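# Build a three-block arch with four Kinova arms

## Task

Four arms are mounted on the tabletop (scene frame, metres; heading in degrees counter-clockwise from +x): arm1 at x=+0.65, y=+0.00, z=+0.72, heading +180; arm2 at x=+0.00, y=+0.65, z=+0.72, heading -90; arm3 at x=-0.65, y=+0.00, z=+0.72, heading +0; arm4 at x=+0.00, y=-0.65, z=+0.72, heading +90. Use the three blocks to make an arch. The two identical leaning blocks must each stand upright on one end (either end), sitting flat on the table, tilted toward one another. The third block, the keystone, must sit centred between them on their slanted tops, touching both with no gap at either contact. All three blocks must lie along one line. Any number of arms may be used. The arch must hold up by itself, not because a robot is still supporting it. Finish by opening the grippers and moving the arms away.

## Robot and tools

Robots: four identical Kinova Gen3 arms named arm1, arm2, arm3 and arm4, each with seven revolute joints, a Robotiq 2F-85 parallel gripper and a wrist camera. The hand reaches roughly 1.0 m from the joint 1 axis when fully stretched. The arms act independently; one stalling does not pause the others.

Frames: everything is expressed in a single scene frame with its origin on the floor and +z up; the tabletop is near z=0.72. The hand point (link robotiq_pinch) lies midway between the closed finger pads; its z axis runs out along the fingers and its y axis is the closing direction. Open pad centres sit a little behind this point while the fingertips extend beyond it. Closing also pushes the pads about 13 mm farther from the wrist.

Joints (all absolute angles in radians, targets not offsets): joint1_rad -69.115 to 69.115, spins the whole arm about its base; positive is clockwise viewed from above, and at 0 the arm extends along the base's heading. joint2_rad -2.249 to 2.249, shoulder; 0 is vertical, positive tilts forward. joint3_rad -69.115 to 69.115, twists the upper arm. joint4_rad -2.579 to 2.579, elbow; 0 is straight, and with joint3 at 0 positive bends the same way as positive joint2. joint5_rad -69.115 to 69.115, twists the forearm. joint6_rad -2.099 to 2.099, wrist bend; with joint5 at 0 positive bends like positive joint4. joint7_rad -69.115 to 69.115, rolls the hand, positive counter-clockwise looking from behind the hand. gripper_m 0 to 0.085, fingertip separation in metres (absolute). Tolerance for done is ±0.01 rad on joints and ±0.003 m on the gripper. Load limits in N m: joints 1-4 46.9, joints 5-7 29.5, including any held block's weight.

Tool execute_actions: argument actions is a list holding either one action or nothing. An action is an object whose keys are arm names; each arm's value has a single key joints, a map from joint name (joint1_rad ... joint7_rad, gripper_m) to an absolute target. Each arm gets its own map, and you may name only some joints or some arms; joints left out may keep driving toward earlier targets. All named motions begin together and may finish at different moments; joints of one arm decelerate together, and the hand can sweep a wide path between postures. After a big move the arm may not yet have arrived when the result returns. Optional cameras: list of arm1_cam_wrist, arm2_cam_wrist, arm3_cam_wrist, arm4_cam_wrist or all; omitted or null gives all, [] gives none. Unknown keys, names or out-of-range numbers reject the whole call with no motion. An empty actions list just reports state and images.

Tool wait: seconds, 0 to 10; commands nothing, returns state and images.

Tool zoom_image: camera (one wrist camera from the latest full-image result) and region [x0, y0, x1, y1] in pixels from the image's top-left, at most 504 by 504.

Tool read_manual: optional section, only "licences"; returns licence text, moves nothing.

Tool finished_scene: scene, the integer number of the current scene; irreversible, reports whether the goal was met. The arch must be standing on its own at that point.

Results: per-robot state including joint_positions, a pictures line listing camera order of images, and joint_status for the last accepted action. Status words: done (may sit slightly off target; resending the same target won't nudge it); off_target (stopped short, may still push); contact_stop or time_out (target dropped, joint holds in place); not_followed (a safety check withheld that arm's targets, shown with a joint command not followed line and usually a cause line; the arm may keep retrying them until new acceptable targets arrive; the gripper part of the action still runs); limit_stop_at_motor_heat (stopped by overheating; resend the target). on_its_own lists motion not commanded in this call. A MOTOR HOT line appears from 60 °C; at 75 °C an OVER-TEMPERATURE FAULT makes that arm sag until it cools, so avoid holding loads for long, including while you deliberate. A torque fault, when contact torque hits a joint's load limit, freezes that arm and gripper for 10 s and cancels its remaining commands in the call. If a call reports a stop, later motion calls in the same reply are skipped.

Cautions: the arm keeps pushing on contact and can press hard, so approach the table and blocks gently. Robots pressing hard against each other end the run; the inter-arm check can be late and ignores grippers entirely, so keep arms apart yourself. Don't knock blocks off or out of the work area, drop, slam or let them slip. Loose blocks may occasionally be nudged by outside disturbances. The robot holds your last command while you think.

Each tool is called after "Request:" by a JSON object that holds its "method" and its "body".

## Session

Request:
{"method": "execute_actions", "body": {"actions": []}}

Scene clock: 0.00 s.
arm1.joint_positions: joint1_rad=-0.011 joint2_rad=-0.400 joint3_rad=-0.074 joint4_rad=+1.514 joint5_rad=-0.031 joint6_rad=+2.022 joint7_rad=+1.476 gripper_m=+0.085
arm1.joint_status: not commanded
arm1.hand: x=+0.5300 y=+0.0013 z=+1.2559 quat_wxyz=(-0.002, -1.000, -0.004, +0.000) (m; scene frame)
arm2.joint_positions: joint1_rad=-0.009 joint2_rad=-0.397 joint3_rad=-0.073 joint4_rad=+1.513 joint5_rad=-0.029 joint6_rad=+2.026 joint7_rad=+1.479 gripper_m=+0.085
arm2.joint_status: not commanded
arm2.hand: x=+0.0059 y=+0.5361 z=+1.2513 quat_wxyz=(+0.002, -0.700, -0.714, +0.007) (m; scene frame)
arm3.joint_positions: joint1_rad=-0.010 joint2_rad=-0.394 joint3_rad=-0.079 joint4_rad=+1.511 joint5_rad=-0.030 joint6_rad=+2.023 joint7_rad=+1.475 gripper_m=+0.085
arm3.joint_status: not commanded
arm3.hand: x=-0.5303 y=+0.0025 z=+1.2566 quat_wxyz=(+0.001, +0.016, -1.000, +0.000) (m; scene frame)
arm4.joint_positions: joint1_rad=-0.007 joint2_rad=-0.397 joint3_rad=-0.074 joint4_rad=+1.513 joint5_rad=-0.034 joint6_rad=+2.022 joint7_rad=+1.476 gripper_m=+0.085
arm4.joint_status: not commanded
arm4.hand: x=+0.0052 y=-0.5314 z=+1.3163 quat_wxyz=(+0.000, +0.691, -0.723, -0.002) (m; scene frame)
pictures: arm1_cam_wrist, arm2_cam_wrist, arm3_cam_wrist, arm4_cam_wrist
Images, in order (width x height): arm1_cam_wrist 504x504, arm2_cam_wrist 504x504, arm3_cam_wrist 504x504, arm4_cam_wrist 504x504.

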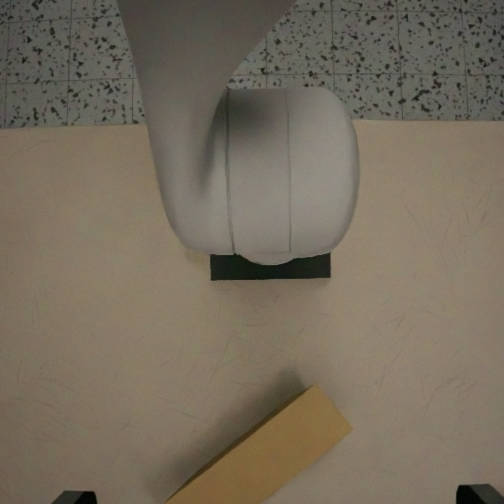

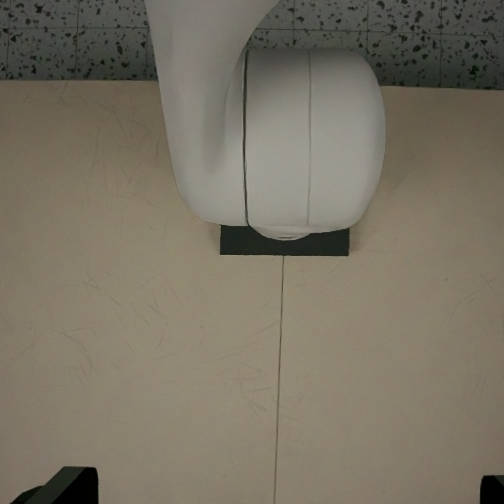

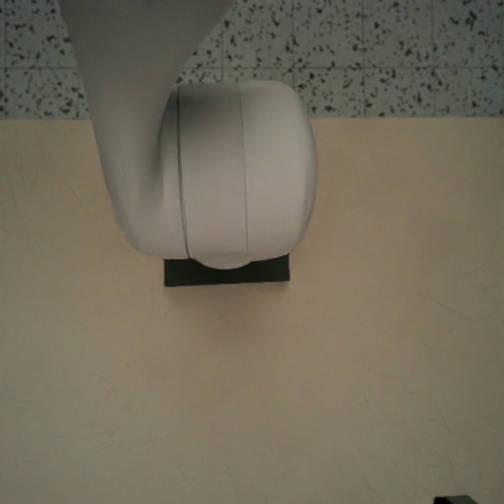

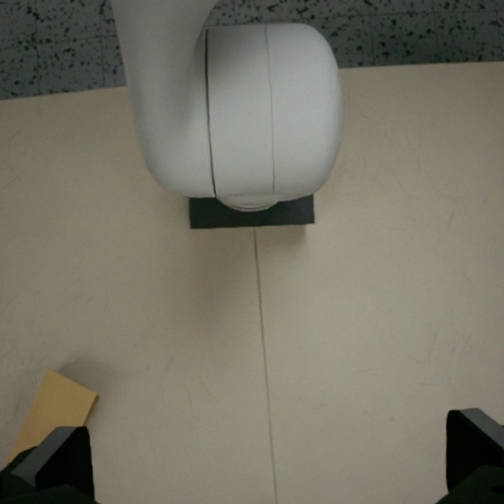

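Request:
{"method": "execute_actions", "body": {"actions": [{"arm1":{"joints":{"joint1_rad":0,"joint2_rad":0.2,"joint3_rad":0,"joint4_rad":1.1,"joint5_rad":0,"joint6_rad":1.8416,"joint7_rad":1.5708}},"arm2":{"joints":{"joint1_rad":0,"joint2_rad":0.2,"joint3_rad":0,"joint4_rad":1.1,"joint5_rad":0,"joint6_rad":1.8416,"joint7_rad":1.5708}},"arm3":{"joints":{"joint1_rad":0,"joint2_rad":0.2,"joint3_rad":0,"joint4_rad":1.1,"joint5_rad":0,"joint6_rad":1.8416,"joint7_rad":1.5708}},"arm4":{"joints":{"joint1_rad":0,"joint2_rad":0.2,"joint3_rad":0,"joint4_rad":1.1,"joint5_rad":0,"joint6_rad":1.8416,"joint7_rad":1.5708}}}]}}

Scene clock: 2.50 s.
arm1.joint_positions: joint1_rad=+0.000 joint2_rad=+0.200 joint3_rad=+0.000 joint4_rad=+1.100 joint5_rad=+0.000 joint6_rad=+1.842 joint7_rad=+1.571 gripper_m=+0.085
arm1.joint_status: all done
arm1.hand: x=+0.2635 y=+0.0227 z=+1.2250 quat_wxyz=(-0.002, -1.000, -0.005, -0.002) (m; scene frame)
arm2.joint_positions: joint1_rad=+0.000 joint2_rad=+0.200 joint3_rad=+0.000 joint4_rad=+1.100 joint5_rad=+0.000 joint6_rad=+1.842 joint7_rad=+1.571 gripper_m=+0.085
arm2.joint_status: all done
arm2.hand: x=-0.0117 y=+0.2684 z=+1.2235 quat_wxyz=(+0.001, -0.699, -0.715, +0.006) (m; scene frame)
arm3.joint_positions: joint1_rad=+0.000 joint2_rad=+0.200 joint3_rad=+0.000 joint4_rad=+1.100 joint5_rad=+0.000 joint6_rad=+1.842 joint7_rad=+1.571 gripper_m=+0.085
arm3.joint_status: all done
arm3.hand: x=-0.2642 y=-0.0139 z=+1.2264 quat_wxyz=(+0.001, +0.016, -1.000, -0.002) (m; scene frame)
arm4.joint_positions: joint1_rad=+0.000 joint2_rad=+0.200 joint3_rad=+0.000 joint4_rad=+1.100 joint5_rad=+0.000 joint6_rad=+1.842 joint7_rad=+1.571 gripper_m=+0.085
arm4.joint_status: all done
arm4.hand: x=+0.0402 y=-0.2667 z=+1.2865 quat_wxyz=(+0.000, +0.693, -0.721, +0.000) (m; scene frame)
pictures: arm1_cam_wrist, arm2_cam_wrist, arm3_cam_wrist, arm4_cam_wrist
Images, in order (width x height): arm1_cam_wrist 504x504, arm2_cam_wrist 504x504, arm3_cam_wrist 504x504, arm4_cam_wrist 504x504.

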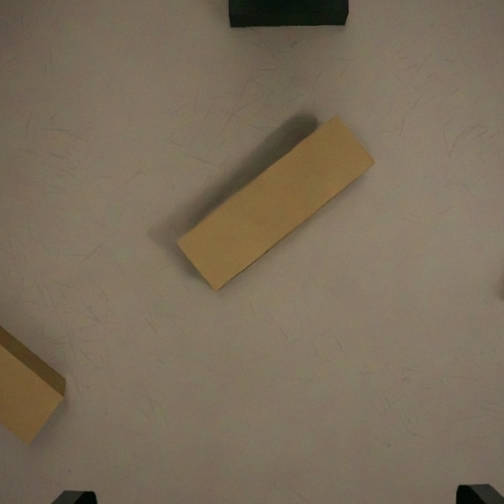

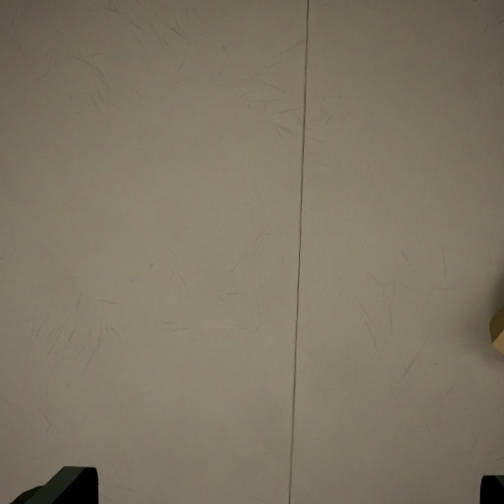

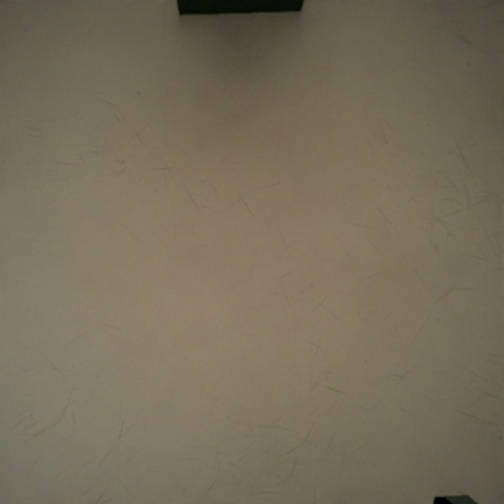

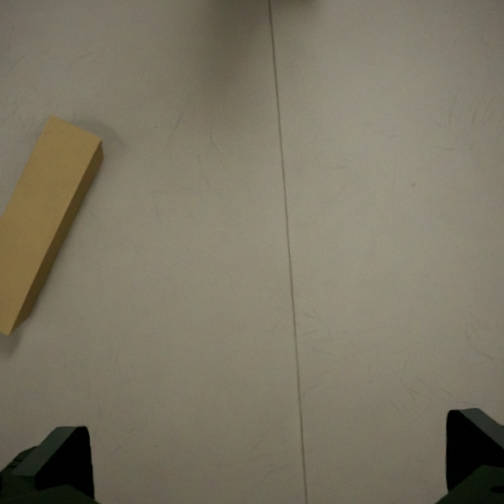

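Request:
{"method": "execute_actions", "body": {"actions": [{"arm1":{"joints":{"joint2_rad":-0.4,"joint4_rad":1.5}},"arm2":{"joints":{"joint1_rad":-0.55,"joint2_rad":0.45,"joint4_rad":0.9,"joint6_rad":1.7916}},"arm3":{"joints":{"joint2_rad":0.6,"joint4_rad":2.2,"joint6_rad":-1.0}},"arm4":{"joints":{"joint1_rad":0.55,"joint2_rad":0.45,"joint4_rad":0.9,"joint6_rad":1.7916}}}]}}

Scene clock: 6.33 s.
arm1.joint_positions: joint1_rad=+0.000 joint2_rad=-0.400 joint3_rad=+0.000 joint4_rad=+1.500 joint5_rad=+0.000 joint6_rad=+1.842 joint7_rad=+1.571 gripper_m=+0.085
arm1.joint_status: all done
arm1.hand: x=+0.4716 y=+0.0250 z=+1.2656 quat_wxyz=(-0.002, -0.995, -0.005, +0.098) (m; scene frame)
arm2.joint_positions: joint1_rad=-0.550 joint2_rad=+0.450 joint3_rad=+0.000 joint4_rad=+0.900 joint5_rad=+0.000 joint6_rad=+1.792 joint7_rad=+1.571 gripper_m=+0.085
arm2.joint_status: all done
arm2.hand: x=+0.2483 y=+0.2298 z=+1.1725 quat_wxyz=(+0.003, -0.479, -0.878, +0.005) (m; scene frame)
arm3.joint_positions: joint1_rad=+0.000 joint2_rad=+0.600 joint3_rad=+0.000 joint4_rad=+2.200 joint5_rad=+0.000 joint6_rad=-1.000 joint7_rad=+1.571 gripper_m=+0.085
arm3.joint_status: all done
arm3.hand: x=-0.0051 y=-0.0049 z=+1.0212 quat_wxyz=(-0.621, +0.012, -0.784, -0.011) (m; scene frame)
arm4.joint_positions: joint1_rad=+0.550 joint2_rad=+0.450 joint3_rad=+0.000 joint4_rad=+0.900 joint5_rad=+0.000 joint6_rad=+1.792 joint7_rad=+1.571 gripper_m=+0.085
arm4.joint_status: all done
arm4.hand: x=+0.2930 y=-0.2585 z=+1.2376 quat_wxyz=(+0.000, +0.471, -0.882, +0.000) (m; scene frame)
pictures: arm1_cam_wrist, arm2_cam_wrist, arm3_cam_wrist, arm4_cam_wrist
Images, in order (width x height): arm1_cam_wrist 504x504, arm2_cam_wrist 504x504, arm3_cam_wrist 504x504, arm4_cam_wrist 504x504.

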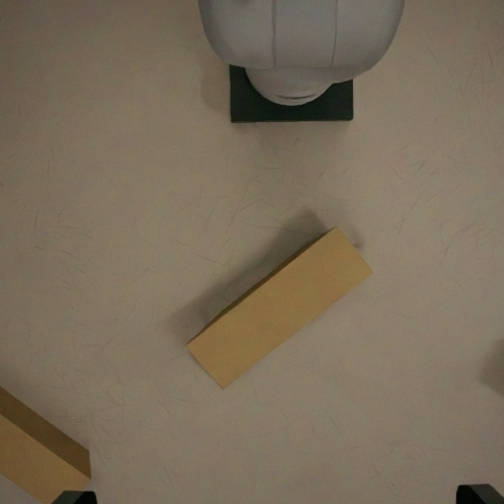

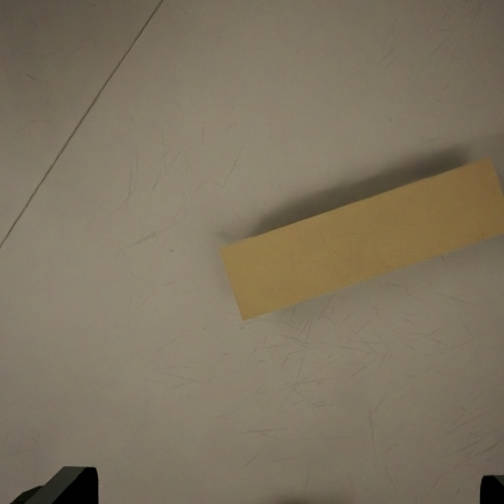

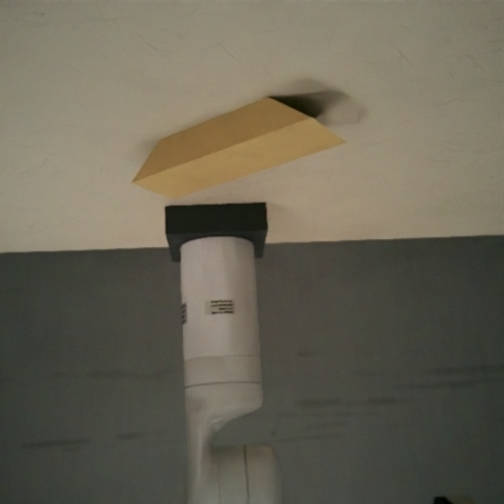

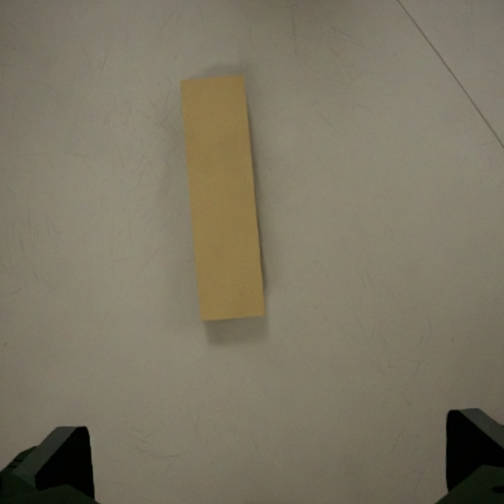

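Request:
{"method": "execute_actions", "body": {"actions": [{"arm1":{"joints":{"joint2_rad":0.129,"joint4_rad":2.34,"joint6_rad":0.673,"joint7_rad":0.65}},"arm2":{"joints":{"joint1_rad":-0.704,"joint2_rad":0.4395,"joint4_rad":1.853,"joint6_rad":0.849,"joint7_rad":0.195}},"arm3":{"joints":{"joint2_rad":0.5,"joint4_rad":2.5,"joint6_rad":-1.35}},"arm4":{"joints":{"joint1_rad":0.642,"joint2_rad":0.553,"joint4_rad":1.927,"joint6_rad":0.661,"joint7_rad":1.70}}}]}}

Scene clock: 10.47 s.
arm1.joint_positions: joint1_rad=+0.000 joint2_rad=+0.129 joint3_rad=+0.000 joint4_rad=+2.340 joint5_rad=+0.000 joint6_rad=+0.673 joint7_rad=+0.650 gripper_m=+0.085
arm1.joint_status: all done
arm1.hand: x=+0.4013 y=+0.0229 z=+0.9004 quat_wxyz=(-0.001, -0.898, +0.440, -0.003) (m; scene frame)
arm2.joint_positions: joint1_rad=-0.704 joint2_rad=+0.440 joint3_rad=+0.000 joint4_rad=+1.853 joint5_rad=+0.000 joint6_rad=+0.849 joint7_rad=+0.195 gripper_m=+0.085
arm2.joint_status: all done
arm2.hand: x=+0.2584 y=+0.3262 z=+0.8970 quat_wxyz=(-0.001, -0.896, -0.444, +0.006) (m; scene frame)
arm3.joint_positions: joint1_rad=+0.000 joint2_rad=+0.500 joint3_rad=+0.000 joint4_rad=+2.500 joint5_rad=+0.000 joint6_rad=-1.350 joint7_rad=+1.571 gripper_m=+0.085
arm3.joint_status: all done
arm3.hand: x=-0.0946 y=-0.0079 z=+1.0744 quat_wxyz=(-0.678, +0.011, -0.735, -0.012) (m; scene frame)
arm4.joint_positions: joint1_rad=+0.642 joint2_rad=+0.553 joint3_rad=+0.000 joint4_rad=+1.927 joint5_rad=+0.000 joint6_rad=+0.661 joint7_rad=+1.700 gripper_m=+0.085
arm4.joint_status: all done
arm4.hand: x=+0.2803 y=-0.3458 z=+0.8999 quat_wxyz=(+0.000, +0.488, -0.873, +0.000) (m; scene frame)
pictures: arm1_cam_wrist, arm2_cam_wrist, arm3_cam_wrist, arm4_cam_wrist
Images, in order (width x height): arm1_cam_wrist 504x504, arm2_cam_wrist 504x504, arm3_cam_wrist 504x504, arm4_cam_wrist 504x504.

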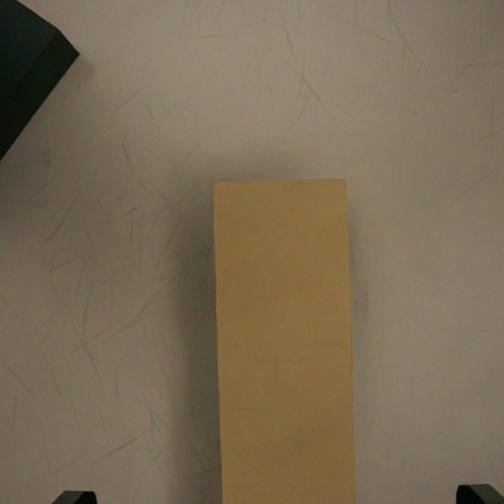

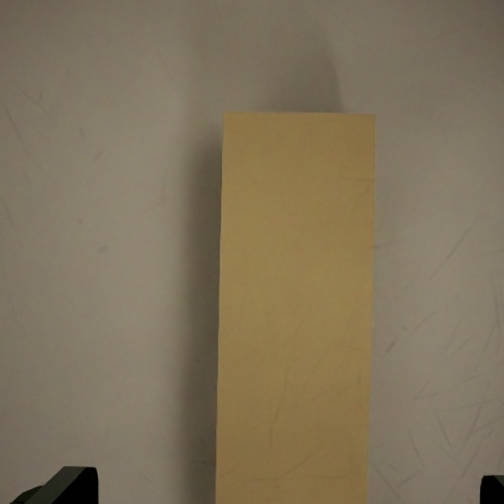

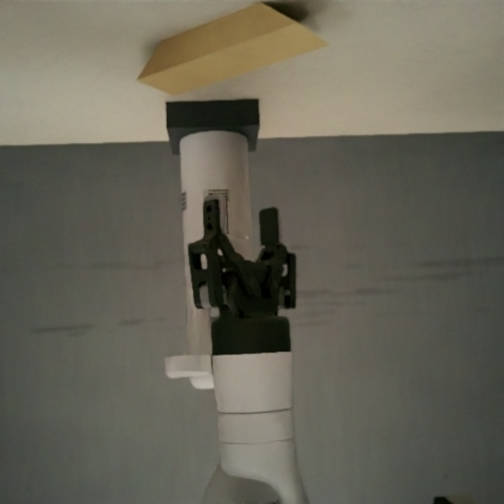

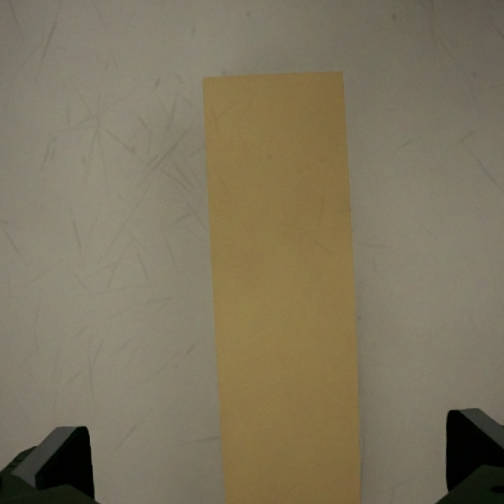

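Request:
{"method": "execute_actions", "body": {"actions": [{"arm1":{"joints":{"joint1_rad":-0.012,"joint2_rad":0.453,"joint4_rad":2.468,"joint6_rad":0.22}},"arm2":{"joints":{"joint2_rad":0.604,"joint4_rad":1.943,"joint6_rad":0.595}},"arm4":{"joints":{"joint1_rad":0.624,"joint2_rad":0.75,"joint4_rad":1.96,"joint6_rad":0.43,"joint7_rad":1.685}}}], "cameras": []}}

Request:
{"method": "execute_actions", "body": {"actions": [{"arm1":{"joints":{"joint2_rad":0.6624,"joint4_rad":2.4976,"joint6_rad":-0.0184}},"arm2":{"joints":{"joint2_rad":0.7378,"joint4_rad":1.9706,"joint6_rad":0.4332}},"arm4":{"joints":{"joint2_rad":0.8968,"joint4_rad":1.97,"joint6_rad":0.2747}}}]}}

Scene clock: 12.80 s.
arm1.joint_positions: joint1_rad=-0.012 joint2_rad=+0.453 joint3_rad=+0.000 joint4_rad=+2.468 joint5_rad=+0.000 joint6_rad=+0.220 joint7_rad=+0.650 gripper_m=+0.085
arm1.joint_status: all done
arm1.hand: x=+0.3982 y=+0.0194 z=+0.8006 quat_wxyz=(-0.001, -0.901, +0.434, -0.002) (m; scene frame)
arm2.joint_positions: joint1_rad=-0.704 joint2_rad=+0.604 joint3_rad=+0.000 joint4_rad=+1.943 joint5_rad=+0.000 joint6_rad=+0.595 joint7_rad=+0.195 gripper_m=+0.085
arm2.joint_status: all done
arm2.hand: x=+0.2575 y=+0.3256 z=+0.8099 quat_wxyz=(-0.001, -0.896, -0.444, +0.006) (m; scene frame)
arm3.joint_positions: joint1_rad=+0.000 joint2_rad=+0.500 joint3_rad=+0.000 joint4_rad=+2.500 joint5_rad=+0.000 joint6_rad=-1.350 joint7_rad=+1.571 gripper_m=+0.085
arm3.joint_status: not commanded
arm3.hand: x=-0.0946 y=-0.0079 z=+1.0744 quat_wxyz=(-0.678, +0.011, -0.735, -0.012) (m; scene frame)
arm4.joint_positions: joint1_rad=+0.624 joint2_rad=+0.750 joint3_rad=+0.000 joint4_rad=+1.960 joint5_rad=+0.000 joint6_rad=+0.430 joint7_rad=+1.685 gripper_m=+0.085
arm4.joint_status: all done
arm4.hand: x=+0.2774 y=-0.3373 z=+0.8122 quat_wxyz=(+0.000, +0.489, -0.872, +0.000) (m; scene frame)
pictures: none
No camera images: the call's "cameras" was empty. Leave "cameras" out to get every camera's image.

Scene clock: 14.17 s.
arm1.joint_positions: joint1_rad=-0.012 joint2_rad=+0.662 joint3_rad=+0.000 joint4_rad=+2.498 joint5_rad=+0.000 joint6_rad=-0.018 joint7_rad=+0.650 gripper_m=+0.085
arm1.joint_status: all done
arm1.hand: x=+0.3985 y=+0.0192 z=+0.7465 quat_wxyz=(-0.001, -0.901, +0.434, -0.003) (m; scene frame)
arm2.joint_positions: joint1_rad=-0.704 joint2_rad=+0.738 joint3_rad=+0.000 joint4_rad=+1.971 joint5_rad=+0.000 joint6_rad=+0.433 joint7_rad=+0.195 gripper_m=+0.085
arm2.joint_status: all done
arm2.hand: x=+0.2570 y=+0.3252 z=+0.7500 quat_wxyz=(-0.001, -0.896, -0.444, +0.006) (m; scene frame)
arm3.joint_positions: joint1_rad=+0.000 joint2_rad=+0.500 joint3_rad=+0.000 joint4_rad=+2.500 joint5_rad=+0.000 joint6_rad=-1.350 joint7_rad=+1.571 gripper_m=+0.085
arm3.joint_status: not commanded
arm3.hand: x=-0.0946 y=-0.0079 z=+1.0744 quat_wxyz=(-0.678, +0.011, -0.735, -0.012) (m; scene frame)
arm4.joint_positions: joint1_rad=+0.624 joint2_rad=+0.897 joint3_rad=+0.000 joint4_rad=+1.970 joint5_rad=+0.000 joint6_rad=+0.275 joint7_rad=+1.685 gripper_m=+0.085
arm4.joint_status: all done
arm4.hand: x=+0.2745 y=-0.3410 z=+0.7499 quat_wxyz=(+0.000, +0.489, -0.872, +0.000) (m; scene frame)
pictures: arm1_cam_wrist, arm2_cam_wrist, arm3_cam_wrist, arm4_cam_wrist
Images, in order (width x height): arm1_cam_wrist 504x504, arm2_cam_wrist 504x504, arm3_cam_wrist 504x504, arm4_cam_wrist 504x504.

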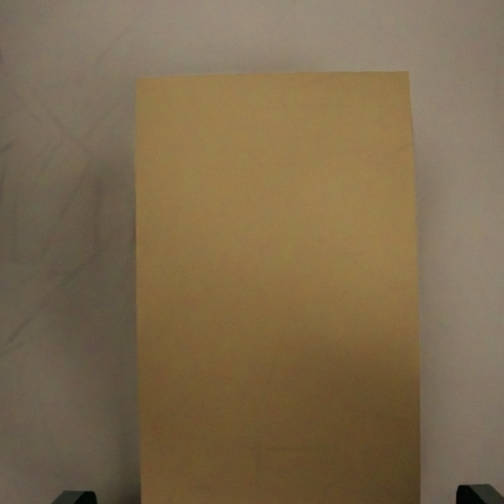

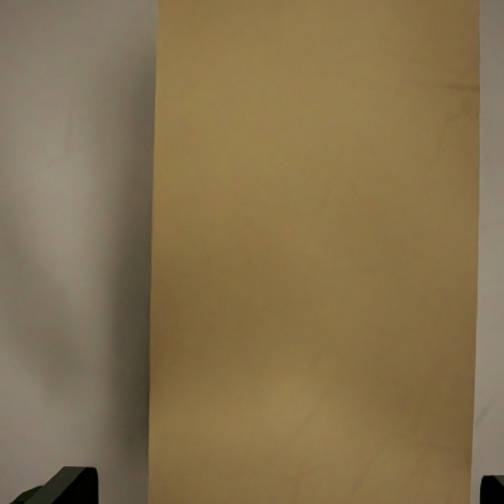

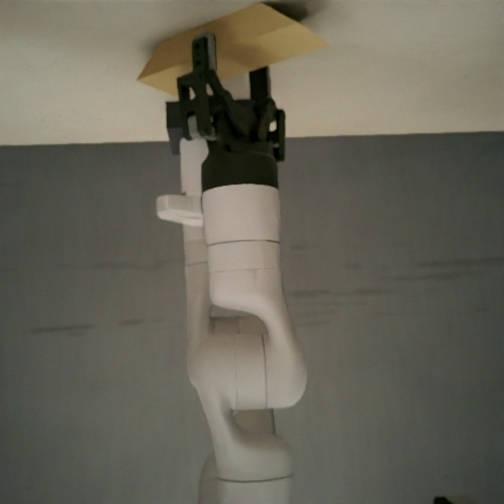

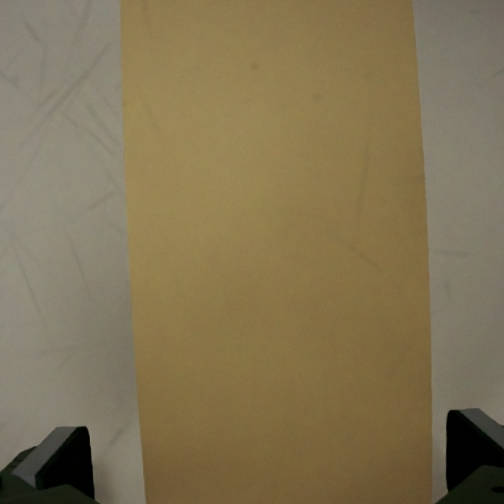

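Request:
{"method": "execute_actions", "body": {"actions": [{"arm1":{"joints":{"gripper_m":0.04}},"arm2":{"joints":{"gripper_m":0.04}},"arm4":{"joints":{"gripper_m":0.04}}}], "cameras": []}}

Request:
{"method": "execute_actions", "body": {"actions": [{"arm1":{"joints":{"joint2_rad":0.129,"joint4_rad":2.34,"joint6_rad":0.673}},"arm2":{"joints":{"joint2_rad":0.4395,"joint4_rad":1.853,"joint6_rad":0.849}},"arm4":{"joints":{"joint2_rad":0.553,"joint4_rad":1.927,"joint6_rad":0.661}}}], "cameras": ["arm3_cam_wrist"]}}

Request:
{"method": "execute_actions", "body": {"actions": [{"arm1":{"joints":{"joint1_rad":0,"joint2_rad":-0.1,"joint4_rad":2.0,"joint6_rad":1.2416,"joint7_rad":0.025}},"arm2":{"joints":{"joint1_rad":-0.012,"joint2_rad":0.495,"joint4_rad":2.5327,"joint6_rad":-1.457,"joint7_rad":1.5708}},"arm3":{"joints":{"joint2_rad":-0.6,"joint4_rad":2.57,"joint6_rad":-0.15}},"arm4":{"joints":{"joint1_rad":-0.075,"joint2_rad":0.726,"joint4_rad":2.47,"joint6_rad":-1.625,"joint7_rad":1.5708}}}], "cameras": ["arm3_cam_wrist"]}}

Request:
{"method": "zoom_image", "body": {"camera": "arm3_cam_wrist", "region": [0,0,504,504]}}

Scene clock: 16.27 s.
arm1.joint_positions: joint1_rad=-0.012 joint2_rad=+0.660 joint3_rad=+0.000 joint4_rad=+2.498 joint5_rad=+0.000 joint6_rad=-0.018 joint7_rad=+0.650 gripper_m=+0.058
arm1.joint_status: gripper_m off_target (ended at +0.058, target +0.040)
arm1.hand: x=+0.3984 y=+0.0192 z=+0.7472 quat_wxyz=(-0.001, -0.901, +0.434, -0.002) (m; scene frame)
arm2.joint_positions: joint1_rad=-0.704 joint2_rad=+0.736 joint3_rad=+0.000 joint4_rad=+1.970 joint5_rad=+0.000 joint6_rad=+0.433 joint7_rad=+0.195 gripper_m=+0.059
arm2.joint_status: gripper_m off_target (ended at +0.059, target +0.040)
arm2.hand: x=+0.2578 y=+0.3244 z=+0.7509 quat_wxyz=(-0.002, -0.896, -0.444, +0.005) (m; scene frame)
arm3.joint_positions: joint1_rad=+0.000 joint2_rad=+0.500 joint3_rad=+0.000 joint4_rad=+2.500 joint5_rad=+0.000 joint6_rad=-1.350 joint7_rad=+1.571 gripper_m=+0.085
arm3.joint_status: not commanded
arm3.hand: x=-0.0946 y=-0.0079 z=+1.0744 quat_wxyz=(-0.678, +0.011, -0.735, -0.012) (m; scene frame)
arm4.joint_positions: joint1_rad=+0.624 joint2_rad=+0.895 joint3_rad=+0.000 joint4_rad=+1.970 joint5_rad=+0.000 joint6_rad=+0.275 joint7_rad=+1.685 gripper_m=+0.058
arm4.joint_status: gripper_m off_target (ended at +0.058, target +0.040)
arm4.hand: x=+0.2743 y=-0.3406 z=+0.7505 quat_wxyz=(+0.000, +0.489, -0.872, +0.000) (m; scene frame)
pictures: none
No camera images: the call's "cameras" was empty. Leave "cameras" out to get every camera's image.

Scene clock: 18.17 s.
arm1.joint_positions: joint1_rad=-0.012 joint2_rad=+0.130 joint3_rad=+0.000 joint4_rad=+2.341 joint5_rad=+0.000 joint6_rad=+0.673 joint7_rad=+0.650 gripper_m=+0.058
arm1.joint_status: all done
arm1.hand: x=+0.4015 y=+0.0199 z=+0.9001 quat_wxyz=(+0.000, -0.901, +0.434, -0.003) (m; scene frame)
arm2.joint_positions: joint1_rad=-0.704 joint2_rad=+0.442 joint3_rad=+0.000 joint4_rad=+1.855 joint5_rad=+0.000 joint6_rad=+0.849 joint7_rad=+0.195 gripper_m=+0.059
arm2.joint_status: all done
arm2.hand: x=+0.2576 y=+0.3272 z=+0.8954 quat_wxyz=(+0.001, -0.896, -0.444, +0.006) (m; scene frame)
arm3.joint_positions: joint1_rad=+0.000 joint2_rad=+0.500 joint3_rad=+0.000 joint4_rad=+2.500 joint5_rad=+0.000 joint6_rad=-1.350 joint7_rad=+1.571 gripper_m=+0.085
arm3.joint_status: not commanded
arm3.hand: x=-0.0946 y=-0.0079 z=+1.0744 quat_wxyz=(-0.678, +0.011, -0.735, -0.012) (m; scene frame)
arm4.joint_positions: joint1_rad=+0.624 joint2_rad=+0.555 joint3_rad=+0.000 joint4_rad=+1.928 joint5_rad=+0.000 joint6_rad=+0.661 joint7_rad=+1.685 gripper_m=+0.058
arm4.joint_status: all done
arm4.hand: x=+0.2742 y=-0.3414 z=+0.8991 quat_wxyz=(+0.001, +0.489, -0.872, +0.000) (m; scene frame)
pictures: arm3_cam_wrist
Images, in order (width x height): arm3_cam_wrist 504x504.

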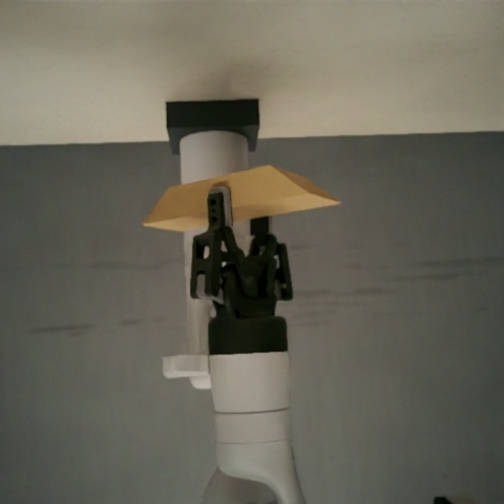

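Scene clock: 20.90 s.
arm1.joint_positions: joint1_rad=+0.000 joint2_rad=-0.099 joint3_rad=+0.000 joint4_rad=+2.001 joint5_rad=+0.000 joint6_rad=+1.242 joint7_rad=+0.025 gripper_m=+0.058
arm1.joint_status: all done
arm1.hand: x=+0.3955 y=+0.0234 z=+1.0456 quat_wxyz=(+0.000, -0.719, +0.695, -0.003) (m; scene frame)
arm2.joint_positions: joint1_rad=-0.012 joint2_rad=+0.499 joint3_rad=+0.000 joint4_rad=+2.535 joint5_rad=+0.000 joint6_rad=-1.454 joint7_rad=+1.571 gripper_m=+0.059
arm2.joint_status: all done
arm2.hand: x=-0.0028 y=+0.1075 z=+1.0933 quat_wxyz=(-0.505, -0.490, -0.512, +0.493) (m; scene frame)
arm3.joint_positions: joint1_rad=+0.000 joint2_rad=-0.600 joint3_rad=+0.000 joint4_rad=+2.570 joint5_rad=+0.000 joint6_rad=-0.150 joint7_rad=+1.571 gripper_m=+0.085
arm3.joint_status: all done
arm3.hand: x=-0.2969 y=-0.0148 z=+1.1896 quat_wxyz=(-0.613, +0.012, -0.790, -0.011) (m; scene frame)
arm4.joint_positions: joint1_rad=-0.075 joint2_rad=+0.728 joint3_rad=+0.000 joint4_rad=+2.471 joint5_rad=+0.000 joint6_rad=-1.623 joint7_rad=+1.571 gripper_m=+0.058
arm4.joint_status: all done
arm4.hand: x=+0.0045 y=-0.0783 z=+1.0995 quat_wxyz=(-0.489, +0.510, -0.493, -0.507) (m; scene frame)
pictures: arm3_cam_wrist
Images, in order (width x height): arm3_cam_wrist 504x504.

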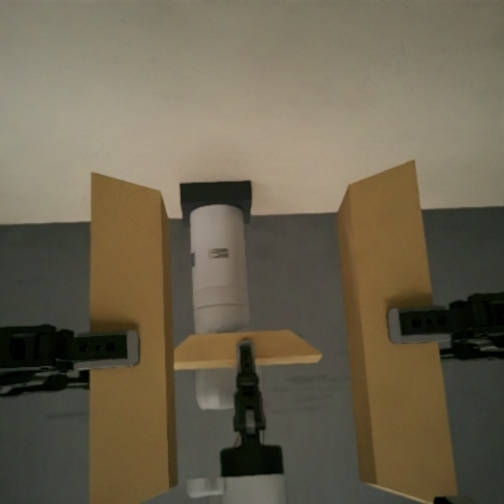

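Region (0, 0, 504, 504) of arm3_cam_wrist's 504x504 image, scaled by 1.000.

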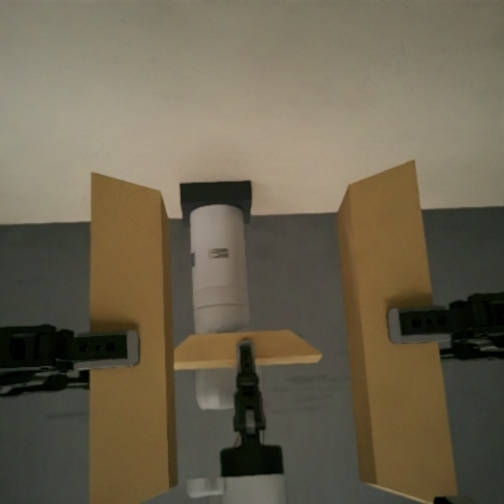

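Request:
{"method": "zoom_image", "body": {"camera": "arm3_cam_wrist", "region": [230,300,340,410]}}

Request:
{"method": "execute_actions", "body": {"actions": [{"arm3":{"joints":{"joint2_rad":-0.42,"joint6_rad":-0.5}}}], "cameras": ["arm3_cam_wrist"]}}

Region (230, 300, 340, 410) of arm3_cam_wrist's 504x504 image, scaled by 4.582.

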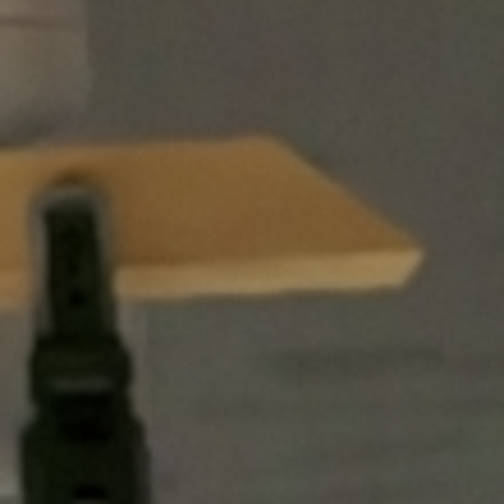

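Scene clock: 22.43 s.
arm1.joint_positions: joint1_rad=+0.000 joint2_rad=-0.099 joint3_rad=+0.000 joint4_rad=+2.001 joint5_rad=+0.000 joint6_rad=+1.242 joint7_rad=+0.025 gripper_m=+0.058
arm1.joint_status: not commanded
arm1.hand: x=+0.3955 y=+0.0234 z=+1.0456 quat_wxyz=(+0.000, -0.719, +0.695, -0.003) (m; scene frame)
arm2.joint_positions: joint1_rad=-0.012 joint2_rad=+0.499 joint3_rad=+0.000 joint4_rad=+2.535 joint5_rad=+0.000 joint6_rad=-1.454 joint7_rad=+1.571 gripper_m=+0.059
arm2.joint_status: not commanded
arm2.hand: x=-0.0028 y=+0.1075 z=+1.0933 quat_wxyz=(-0.505, -0.490, -0.512, +0.493) (m; scene frame)
arm3.joint_positions: joint1_rad=+0.000 joint2_rad=-0.420 joint3_rad=+0.000 joint4_rad=+2.570 joint5_rad=+0.000 joint6_rad=-0.500 joint7_rad=+1.571 gripper_m=+0.085
arm3.joint_status: all done
arm3.hand: x=-0.2488 y=-0.0134 z=+1.2287 quat_wxyz=(-0.678, +0.011, -0.735, -0.012) (m; scene frame)
arm4.joint_positions: joint1_rad=-0.075 joint2_rad=+0.728 joint3_rad=+0.000 joint4_rad=+2.471 joint5_rad=+0.000 joint6_rad=-1.623 joint7_rad=+1.571 gripper_m=+0.058
arm4.joint_status: not commanded
arm4.hand: x=+0.0045 y=-0.0783 z=+1.0995 quat_wxyz=(-0.489, +0.510, -0.493, -0.507) (m; scene frame)
pictures: arm3_cam_wrist
Images, in order (width x height): arm3_cam_wrist 504x504.

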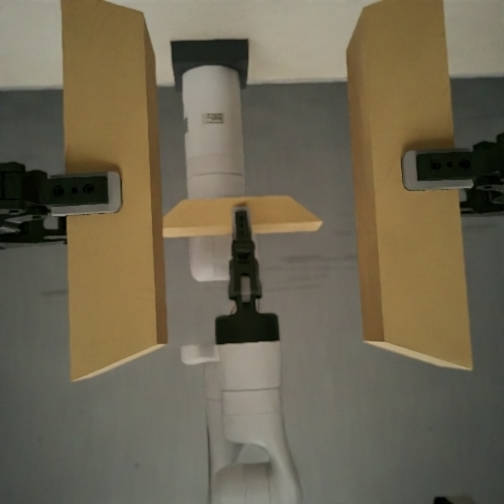

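Request:
{"method": "execute_actions", "body": {"actions": [{"arm2":{"joints":{"joint2_rad":1.103,"joint4_rad":2.469,"joint6_rad":-1.661}},"arm3":{"joints":{"joint2_rad":-0.5,"joint6_rad":-0.05}},"arm4":{"joints":{"joint2_rad":1.312,"joint4_rad":2.385,"joint6_rad":-1.782}}}], "cameras": []}}

Request:
{"method": "execute_actions", "body": {"actions": [{"arm1":{"joints":{"joint1_rad":-0.031,"joint2_rad":0.917,"joint4_rad":0.604,"joint6_rad":1.6206,"joint7_rad":-0.006}}}]}}

Scene clock: 25.07 s.
arm1.joint_positions: joint1_rad=+0.000 joint2_rad=-0.099 joint3_rad=+0.000 joint4_rad=+2.001 joint5_rad=+0.000 joint6_rad=+1.242 joint7_rad=+0.025 gripper_m=+0.058
arm1.joint_status: not commanded
arm1.hand: x=+0.3955 y=+0.0234 z=+1.0456 quat_wxyz=(+0.000, -0.719, +0.695, -0.003) (m; scene frame)
arm2.joint_positions: joint1_rad=-0.012 joint2_rad=+1.107 joint3_rad=+0.000 joint4_rad=+2.470 joint5_rad=+0.000 joint6_rad=-1.658 joint7_rad=+1.571 gripper_m=+0.059
arm2.joint_status: all done
arm2.hand: x=-0.0057 y=+0.1157 z=+0.8364 quat_wxyz=(-0.412, -0.566, -0.589, +0.404) (m; scene frame)
arm3.joint_positions: joint1_rad=+0.000 joint2_rad=-0.500 joint3_rad=+0.000 joint4_rad=+2.570 joint5_rad=+0.000 joint6_rad=-0.050 joint7_rad=+1.571 gripper_m=+0.085
arm3.joint_status: all done
arm3.hand: x=-0.2961 y=-0.0146 z=+1.1248 quat_wxyz=(-0.531, +0.013, -0.847, -0.010) (m; scene frame)
arm4.joint_positions: joint1_rad=-0.075 joint2_rad=+1.314 joint3_rad=+0.000 joint4_rad=+2.386 joint5_rad=+0.000 joint6_rad=-1.780 joint7_rad=+1.571 gripper_m=+0.058
arm4.joint_status: all done
arm4.hand: x=+0.0057 y=-0.1184 z=+0.8350 quat_wxyz=(-0.398, +0.589, -0.569, -0.413) (m; scene frame)
pictures: none
No camera images: the call's "cameras" was empty. Leave "cameras" out to get every camera's image.

Scene clock: 27.83 s.
arm1.joint_positions: joint1_rad=-0.031 joint2_rad=+0.918 joint3_rad=+0.000 joint4_rad=+0.605 joint5_rad=+0.000 joint6_rad=+1.621 joint7_rad=-0.006 gripper_m=+0.058
arm1.joint_status: all done
arm1.hand: x=+0.0029 y=-0.0009 z=+0.9979 quat_wxyz=(+0.001, -0.719, +0.695, -0.004) (m; scene frame)
arm2.joint_positions: joint1_rad=-0.012 joint2_rad=+1.107 joint3_rad=+0.000 joint4_rad=+2.470 joint5_rad=+0.000 joint6_rad=-1.658 joint7_rad=+1.571 gripper_m=+0.059
arm2.joint_status: not commanded
arm2.hand: x=-0.0057 y=+0.1158 z=+0.8363 quat_wxyz=(-0.412, -0.566, -0.589, +0.404) (m; scene frame)
arm3.joint_positions: joint1_rad=+0.000 joint2_rad=-0.500 joint3_rad=+0.000 joint4_rad=+2.570 joint5_rad=+0.000 joint6_rad=-0.050 joint7_rad=+1.571 gripper_m=+0.085
arm3.joint_status: not commanded
arm3.hand: x=-0.2961 y=-0.0146 z=+1.1248 quat_wxyz=(-0.531, +0.013, -0.847, -0.010) (m; scene frame)
arm4.joint_positions: joint1_rad=-0.075 joint2_rad=+1.314 joint3_rad=+0.000 joint4_rad=+2.386 joint5_rad=+0.000 joint6_rad=-1.780 joint7_rad=+1.571 gripper_m=+0.058
arm4.joint_status: not commanded
arm4.hand: x=+0.0057 y=-0.1184 z=+0.8350 quat_wxyz=(-0.398, +0.589, -0.569, -0.413) (m; scene frame)
pictures: arm1_cam_wrist, arm2_cam_wrist, arm3_cam_wrist, arm4_cam_wrist
Images, in order (width x height): arm1_cam_wrist 504x504, arm2_cam_wrist 504x504, arm3_cam_wrist 504x504, arm4_cam_wrist 504x504.

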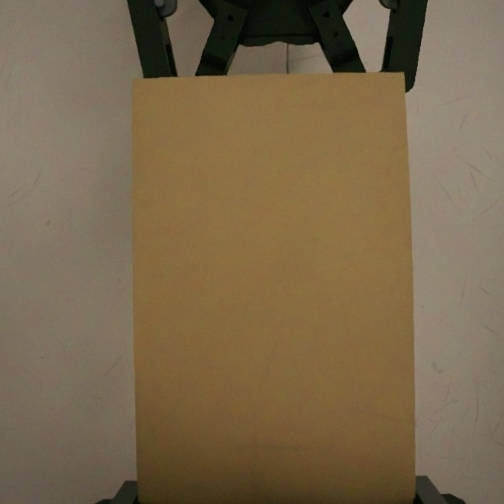

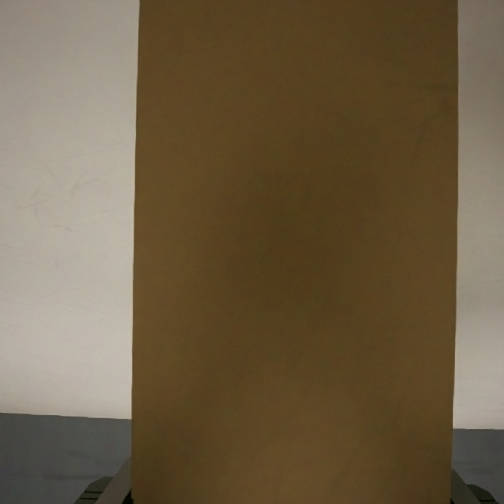

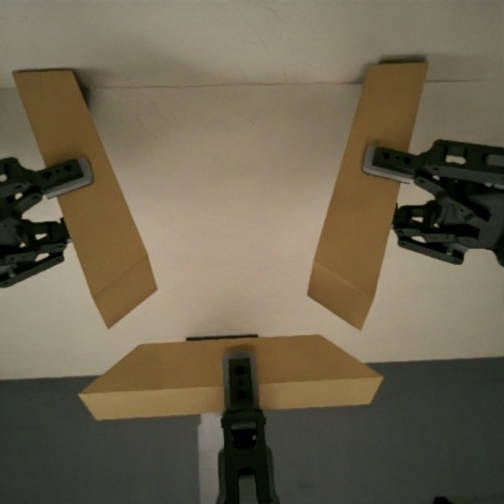

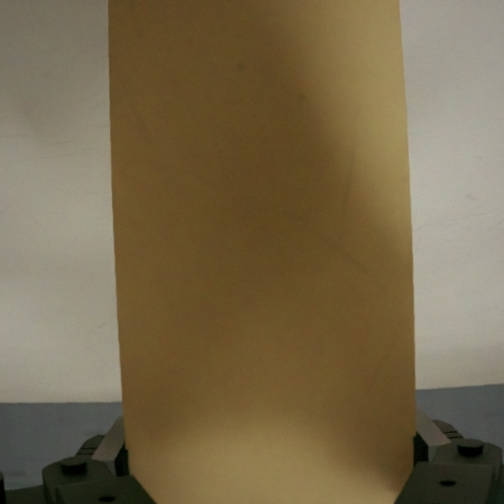

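Request:
{"method": "execute_actions", "body": {"actions": [{"arm1":{"joints":{"joint2_rad":0.9196,"joint4_rad":0.739,"joint6_rad":1.478}},"arm2":{"joints":{"joint1_rad":-0.022,"joint2_rad":1.1135,"joint4_rad":2.4655,"joint6_rad":-1.668,"joint7_rad":1.56}},"arm3":{"joints":{"joint1_rad":0.03,"joint2_rad":-0.2,"joint6_rad":-0.4}},"arm4":{"joints":{"joint2_rad":1.3355,"joint4_rad":2.371,"joint6_rad":-1.7915}}}], "cameras": ["arm3_cam_wrist","arm1_cam_wrist"]}}

Scene clock: 30.00 s.
arm1.joint_positions: joint1_rad=-0.031 joint2_rad=+0.921 joint3_rad=+0.000 joint4_rad=+0.740 joint5_rad=+0.000 joint6_rad=+1.478 joint7_rad=-0.006 gripper_m=+0.058
arm1.joint_status: all done
arm1.hand: x=+0.0018 y=-0.0011 z=+0.9538 quat_wxyz=(-0.001, -0.719, +0.695, -0.002) (m; scene frame)
arm2.joint_positions: joint1_rad=-0.022 joint2_rad=+1.117 joint3_rad=+0.000 joint4_rad=+2.467 joint5_rad=+0.000 joint6_rad=-1.665 joint7_rad=+1.560 gripper_m=+0.059
arm2.joint_status: all done
arm2.hand: x=-0.0003 y=+0.1157 z=+0.8332 quat_wxyz=(-0.416, -0.566, -0.589, +0.399) (m; scene frame)
arm3.joint_positions: joint1_rad=+0.030 joint2_rad=-0.200 joint3_rad=+0.000 joint4_rad=+2.570 joint5_rad=+0.000 joint6_rad=-0.400 joint7_rad=+1.571 gripper_m=+0.085
arm3.joint_status: all done
arm3.hand: x=-0.2290 y=-0.0250 z=+1.1072 quat_wxyz=(-0.552, +0.000, -0.834, -0.002) (m; scene frame)
arm4.joint_positions: joint1_rad=-0.075 joint2_rad=+1.332 joint3_rad=+0.000 joint4_rad=+2.373 joint5_rad=+0.000 joint6_rad=-1.794 joint7_rad=+1.571 gripper_m=+0.058
arm4.joint_status: all done
arm4.hand: x=+0.0058 y=-0.1171 z=+0.8309 quat_wxyz=(-0.401, +0.588, -0.567, -0.415) (m; scene frame)
pictures: arm1_cam_wrist, arm3_cam_wrist
Images, in order (width x height): arm1_cam_wrist 504x504, arm3_cam_wrist 504x504.

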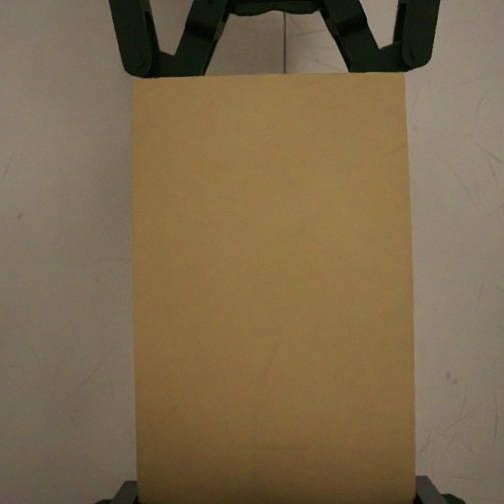

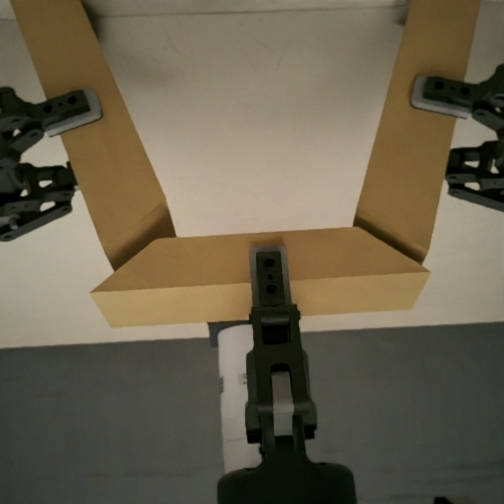

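Request:
{"method": "execute_actions", "body": {"actions": [{"arm1":{"joints":{"joint1_rad":-0.025,"joint2_rad":0.9225,"joint4_rad":0.772,"joint6_rad":1.442,"joint7_rad":0}},"arm2":{"joints":{"joint2_rad":1.1275,"joint4_rad":2.461,"joint6_rad":-1.6745}},"arm3":{"joints":{"joint1_rad":0.0,"joint2_rad":0.5,"joint6_rad":-1.25}},"arm4":{"joints":{"joint2_rad":1.329,"joint4_rad":2.377,"joint6_rad":-1.786}}}], "cameras": ["arm3_cam_wrist","arm1_cam_wrist"]}}

Scene clock: 32.50 s.
arm1.joint_positions: joint1_rad=-0.025 joint2_rad=+0.924 joint3_rad=+0.000 joint4_rad=+0.773 joint5_rad=+0.000 joint6_rad=+1.442 joint7_rad=+0.000 gripper_m=+0.058
arm1.joint_status: all done
arm1.hand: x=+0.0023 y=+0.0027 z=+0.9416 quat_wxyz=(-0.001, -0.719, +0.695, -0.002) (m; scene frame)
arm2.joint_positions: joint1_rad=-0.022 joint2_rad=+1.131 joint3_rad=+0.000 joint4_rad=+2.462 joint5_rad=+0.000 joint6_rad=-1.671 joint7_rad=+1.560 gripper_m=+0.059
arm2.joint_status: all done
arm2.hand: x=-0.0004 y=+0.1162 z=+0.8283 quat_wxyz=(-0.415, -0.567, -0.590, +0.398) (m; scene frame)
arm3.joint_positions: joint1_rad=+0.000 joint2_rad=+0.500 joint3_rad=+0.000 joint4_rad=+2.570 joint5_rad=+0.000 joint6_rad=-1.250 joint7_rad=+1.571 gripper_m=+0.085
arm3.joint_status: all done
arm3.hand: x=-0.1252 y=-0.0088 z=+1.0200 quat_wxyz=(-0.613, +0.012, -0.790, -0.011) (m; scene frame)
arm4.joint_positions: joint1_rad=-0.075 joint2_rad=+1.328 joint3_rad=+0.000 joint4_rad=+2.376 joint5_rad=+0.000 joint6_rad=-1.787 joint7_rad=+1.571 gripper_m=+0.058
arm4.joint_status: all done
arm4.hand: x=+0.0058 y=-0.1177 z=+0.8310 quat_wxyz=(-0.399, +0.589, -0.568, -0.414) (m; scene frame)
pictures: arm1_cam_wrist, arm3_cam_wrist
Images, in order (width x height): arm1_cam_wrist 504x504, arm3_cam_wrist 504x504.

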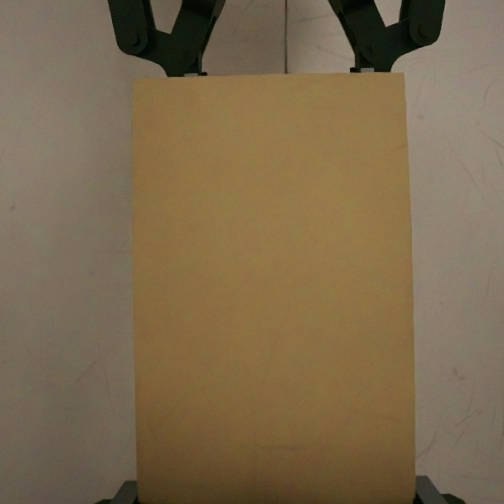

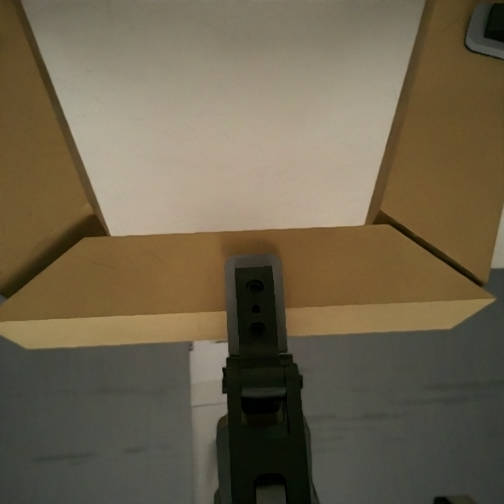

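Request:
{"method": "execute_actions", "body": {"actions": [{"arm1":{"joints":{"joint2_rad":0.924,"joint4_rad":0.788,"joint6_rad":1.4245}},"arm2":{"joints":{"joint2_rad":1.149,"joint4_rad":2.465,"joint6_rad":-1.698}},"arm3":{"joints":{"joint1_rad":0.03,"joint2_rad":-0.45,"joint6_rad":-0.08}}}], "cameras": ["arm3_cam_wrist"]}}

Request:
{"method": "zoom_image", "body": {"camera": "arm3_cam_wrist", "region": [0,40,252,400]}}

Request:
{"method": "zoom_image", "body": {"camera": "arm3_cam_wrist", "region": [252,40,504,400]}}

Scene clock: 35.30 s.
arm1.joint_positions: joint1_rad=-0.025 joint2_rad=+0.926 joint3_rad=+0.000 joint4_rad=+0.789 joint5_rad=+0.000 joint6_rad=+1.424 joint7_rad=+0.000 gripper_m=+0.058
arm1.joint_status: all done
arm1.hand: x=+0.0027 y=+0.0027 z=+0.9356 quat_wxyz=(-0.001, -0.719, +0.695, -0.002) (m; scene frame)
arm2.joint_positions: joint1_rad=-0.022 joint2_rad=+1.152 joint3_rad=+0.000 joint4_rad=+2.466 joint5_rad=+0.000 joint6_rad=-1.696 joint7_rad=+1.560 gripper_m=+0.059
arm2.joint_status: all done
arm2.hand: x=-0.0006 y=+0.1193 z=+0.8240 quat_wxyz=(-0.415, -0.566, -0.590, +0.399) (m; scene frame)
arm3.joint_positions: joint1_rad=+0.030 joint2_rad=-0.450 joint3_rad=+0.000 joint4_rad=+2.570 joint5_rad=+0.000 joint6_rad=-0.080 joint7_rad=+1.571 gripper_m=+0.085
arm3.joint_status: all done
arm3.hand: x=-0.2886 y=-0.0252 z=+1.1152 quat_wxyz=(-0.523, +0.000, -0.853, -0.002) (m; scene frame)
arm4.joint_positions: joint1_rad=-0.075 joint2_rad=+1.328 joint3_rad=+0.000 joint4_rad=+2.376 joint5_rad=+0.000 joint6_rad=-1.787 joint7_rad=+1.571 gripper_m=+0.058
arm4.joint_status: not commanded
arm4.hand: x=+0.0058 y=-0.1177 z=+0.8310 quat_wxyz=(-0.399, +0.589, -0.568, -0.414) (m; scene frame)
pictures: arm3_cam_wrist
Images, in order (width x height): arm3_cam_wrist 504x504.

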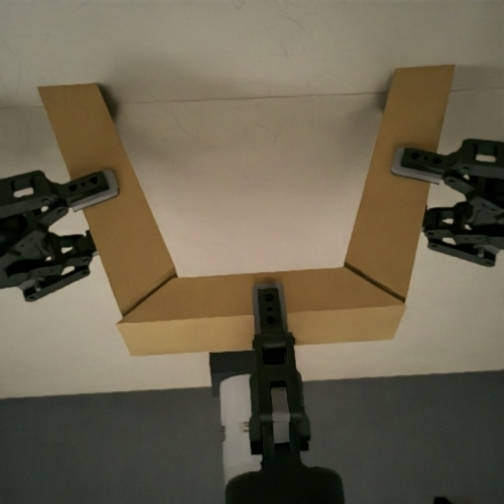

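Region (0, 40, 252, 400) of arm3_cam_wrist's 504x504 image, scaled by 1.400; it fills the left 353 columns of this view, and the rest is white.

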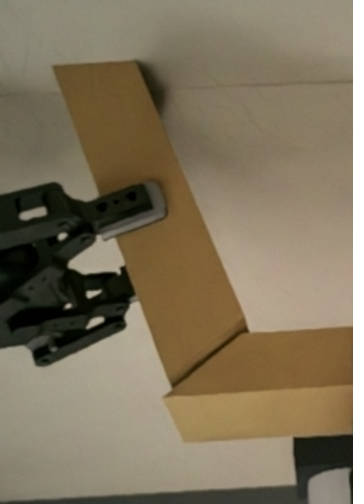

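Region (252, 40, 504, 400) of arm3_cam_wrist's 504x504 image, scaled by 1.400; it fills the left 353 columns of this view, and the rest is white.

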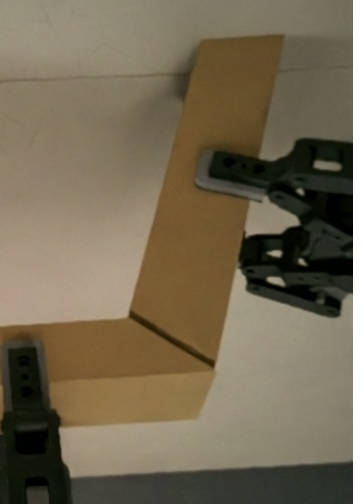

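Request:
{"method": "execute_actions", "body": {"actions": [{"arm1":{"joints":{"joint1_rad":-0.022,"joint2_rad":0.9185,"joint4_rad":0.809,"joint6_rad":1.409}},"arm2":{"joints":{"joint2_rad":1.156,"joint4_rad":2.465,"joint6_rad":-1.70}},"arm3":{"joints":{"joint1_rad":0.0,"joint2_rad":-0.6,"joint4_rad":2.2,"joint6_rad":0.72}}}], "cameras": ["arm3_cam_wrist"]}}

Scene clock: 37.23 s.
arm1.joint_positions: joint1_rad=-0.022 joint2_rad=+0.920 joint3_rad=+0.000 joint4_rad=+0.810 joint5_rad=+0.000 joint6_rad=+1.409 joint7_rad=+0.000 gripper_m=+0.058
arm1.joint_status: all done
arm1.hand: x=+0.0048 y=+0.0047 z=+0.9326 quat_wxyz=(-0.001, -0.718, +0.696, -0.002) (m; scene frame)
arm2.joint_positions: joint1_rad=-0.022 joint2_rad=+1.155 joint3_rad=+0.000 joint4_rad=+2.466 joint5_rad=+0.000 joint6_rad=-1.701 joint7_rad=+1.560 gripper_m=+0.059
arm2.joint_status: all done
arm2.hand: x=-0.0005 y=+0.1195 z=+0.8238 quat_wxyz=(-0.416, -0.566, -0.590, +0.399) (m; scene frame)
arm3.joint_positions: joint1_rad=+0.000 joint2_rad=-0.600 joint3_rad=+0.000 joint4_rad=+2.200 joint5_rad=+0.000 joint6_rad=+0.720 joint7_rad=+1.571 gripper_m=+0.085
arm3.joint_status: all done
arm3.hand: x=-0.3461 y=-0.0163 z=+1.1674 quat_wxyz=(-0.399, +0.014, -0.917, -0.008) (m; scene frame)
arm4.joint_positions: joint1_rad=-0.075 joint2_rad=+1.328 joint3_rad=+0.000 joint4_rad=+2.376 joint5_rad=+0.000 joint6_rad=-1.787 joint7_rad=+1.571 gripper_m=+0.058
arm4.joint_status: not commanded
arm4.hand: x=+0.0058 y=-0.1177 z=+0.8310 quat_wxyz=(-0.399, +0.589, -0.568, -0.414) (m; scene frame)
pictures: arm3_cam_wrist
Images, in order (width x height): arm3_cam_wrist 504x504.

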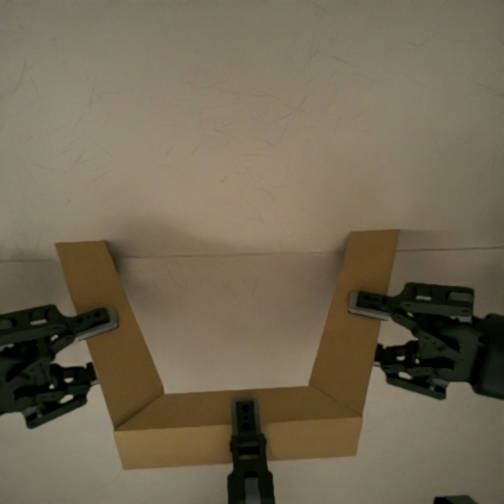

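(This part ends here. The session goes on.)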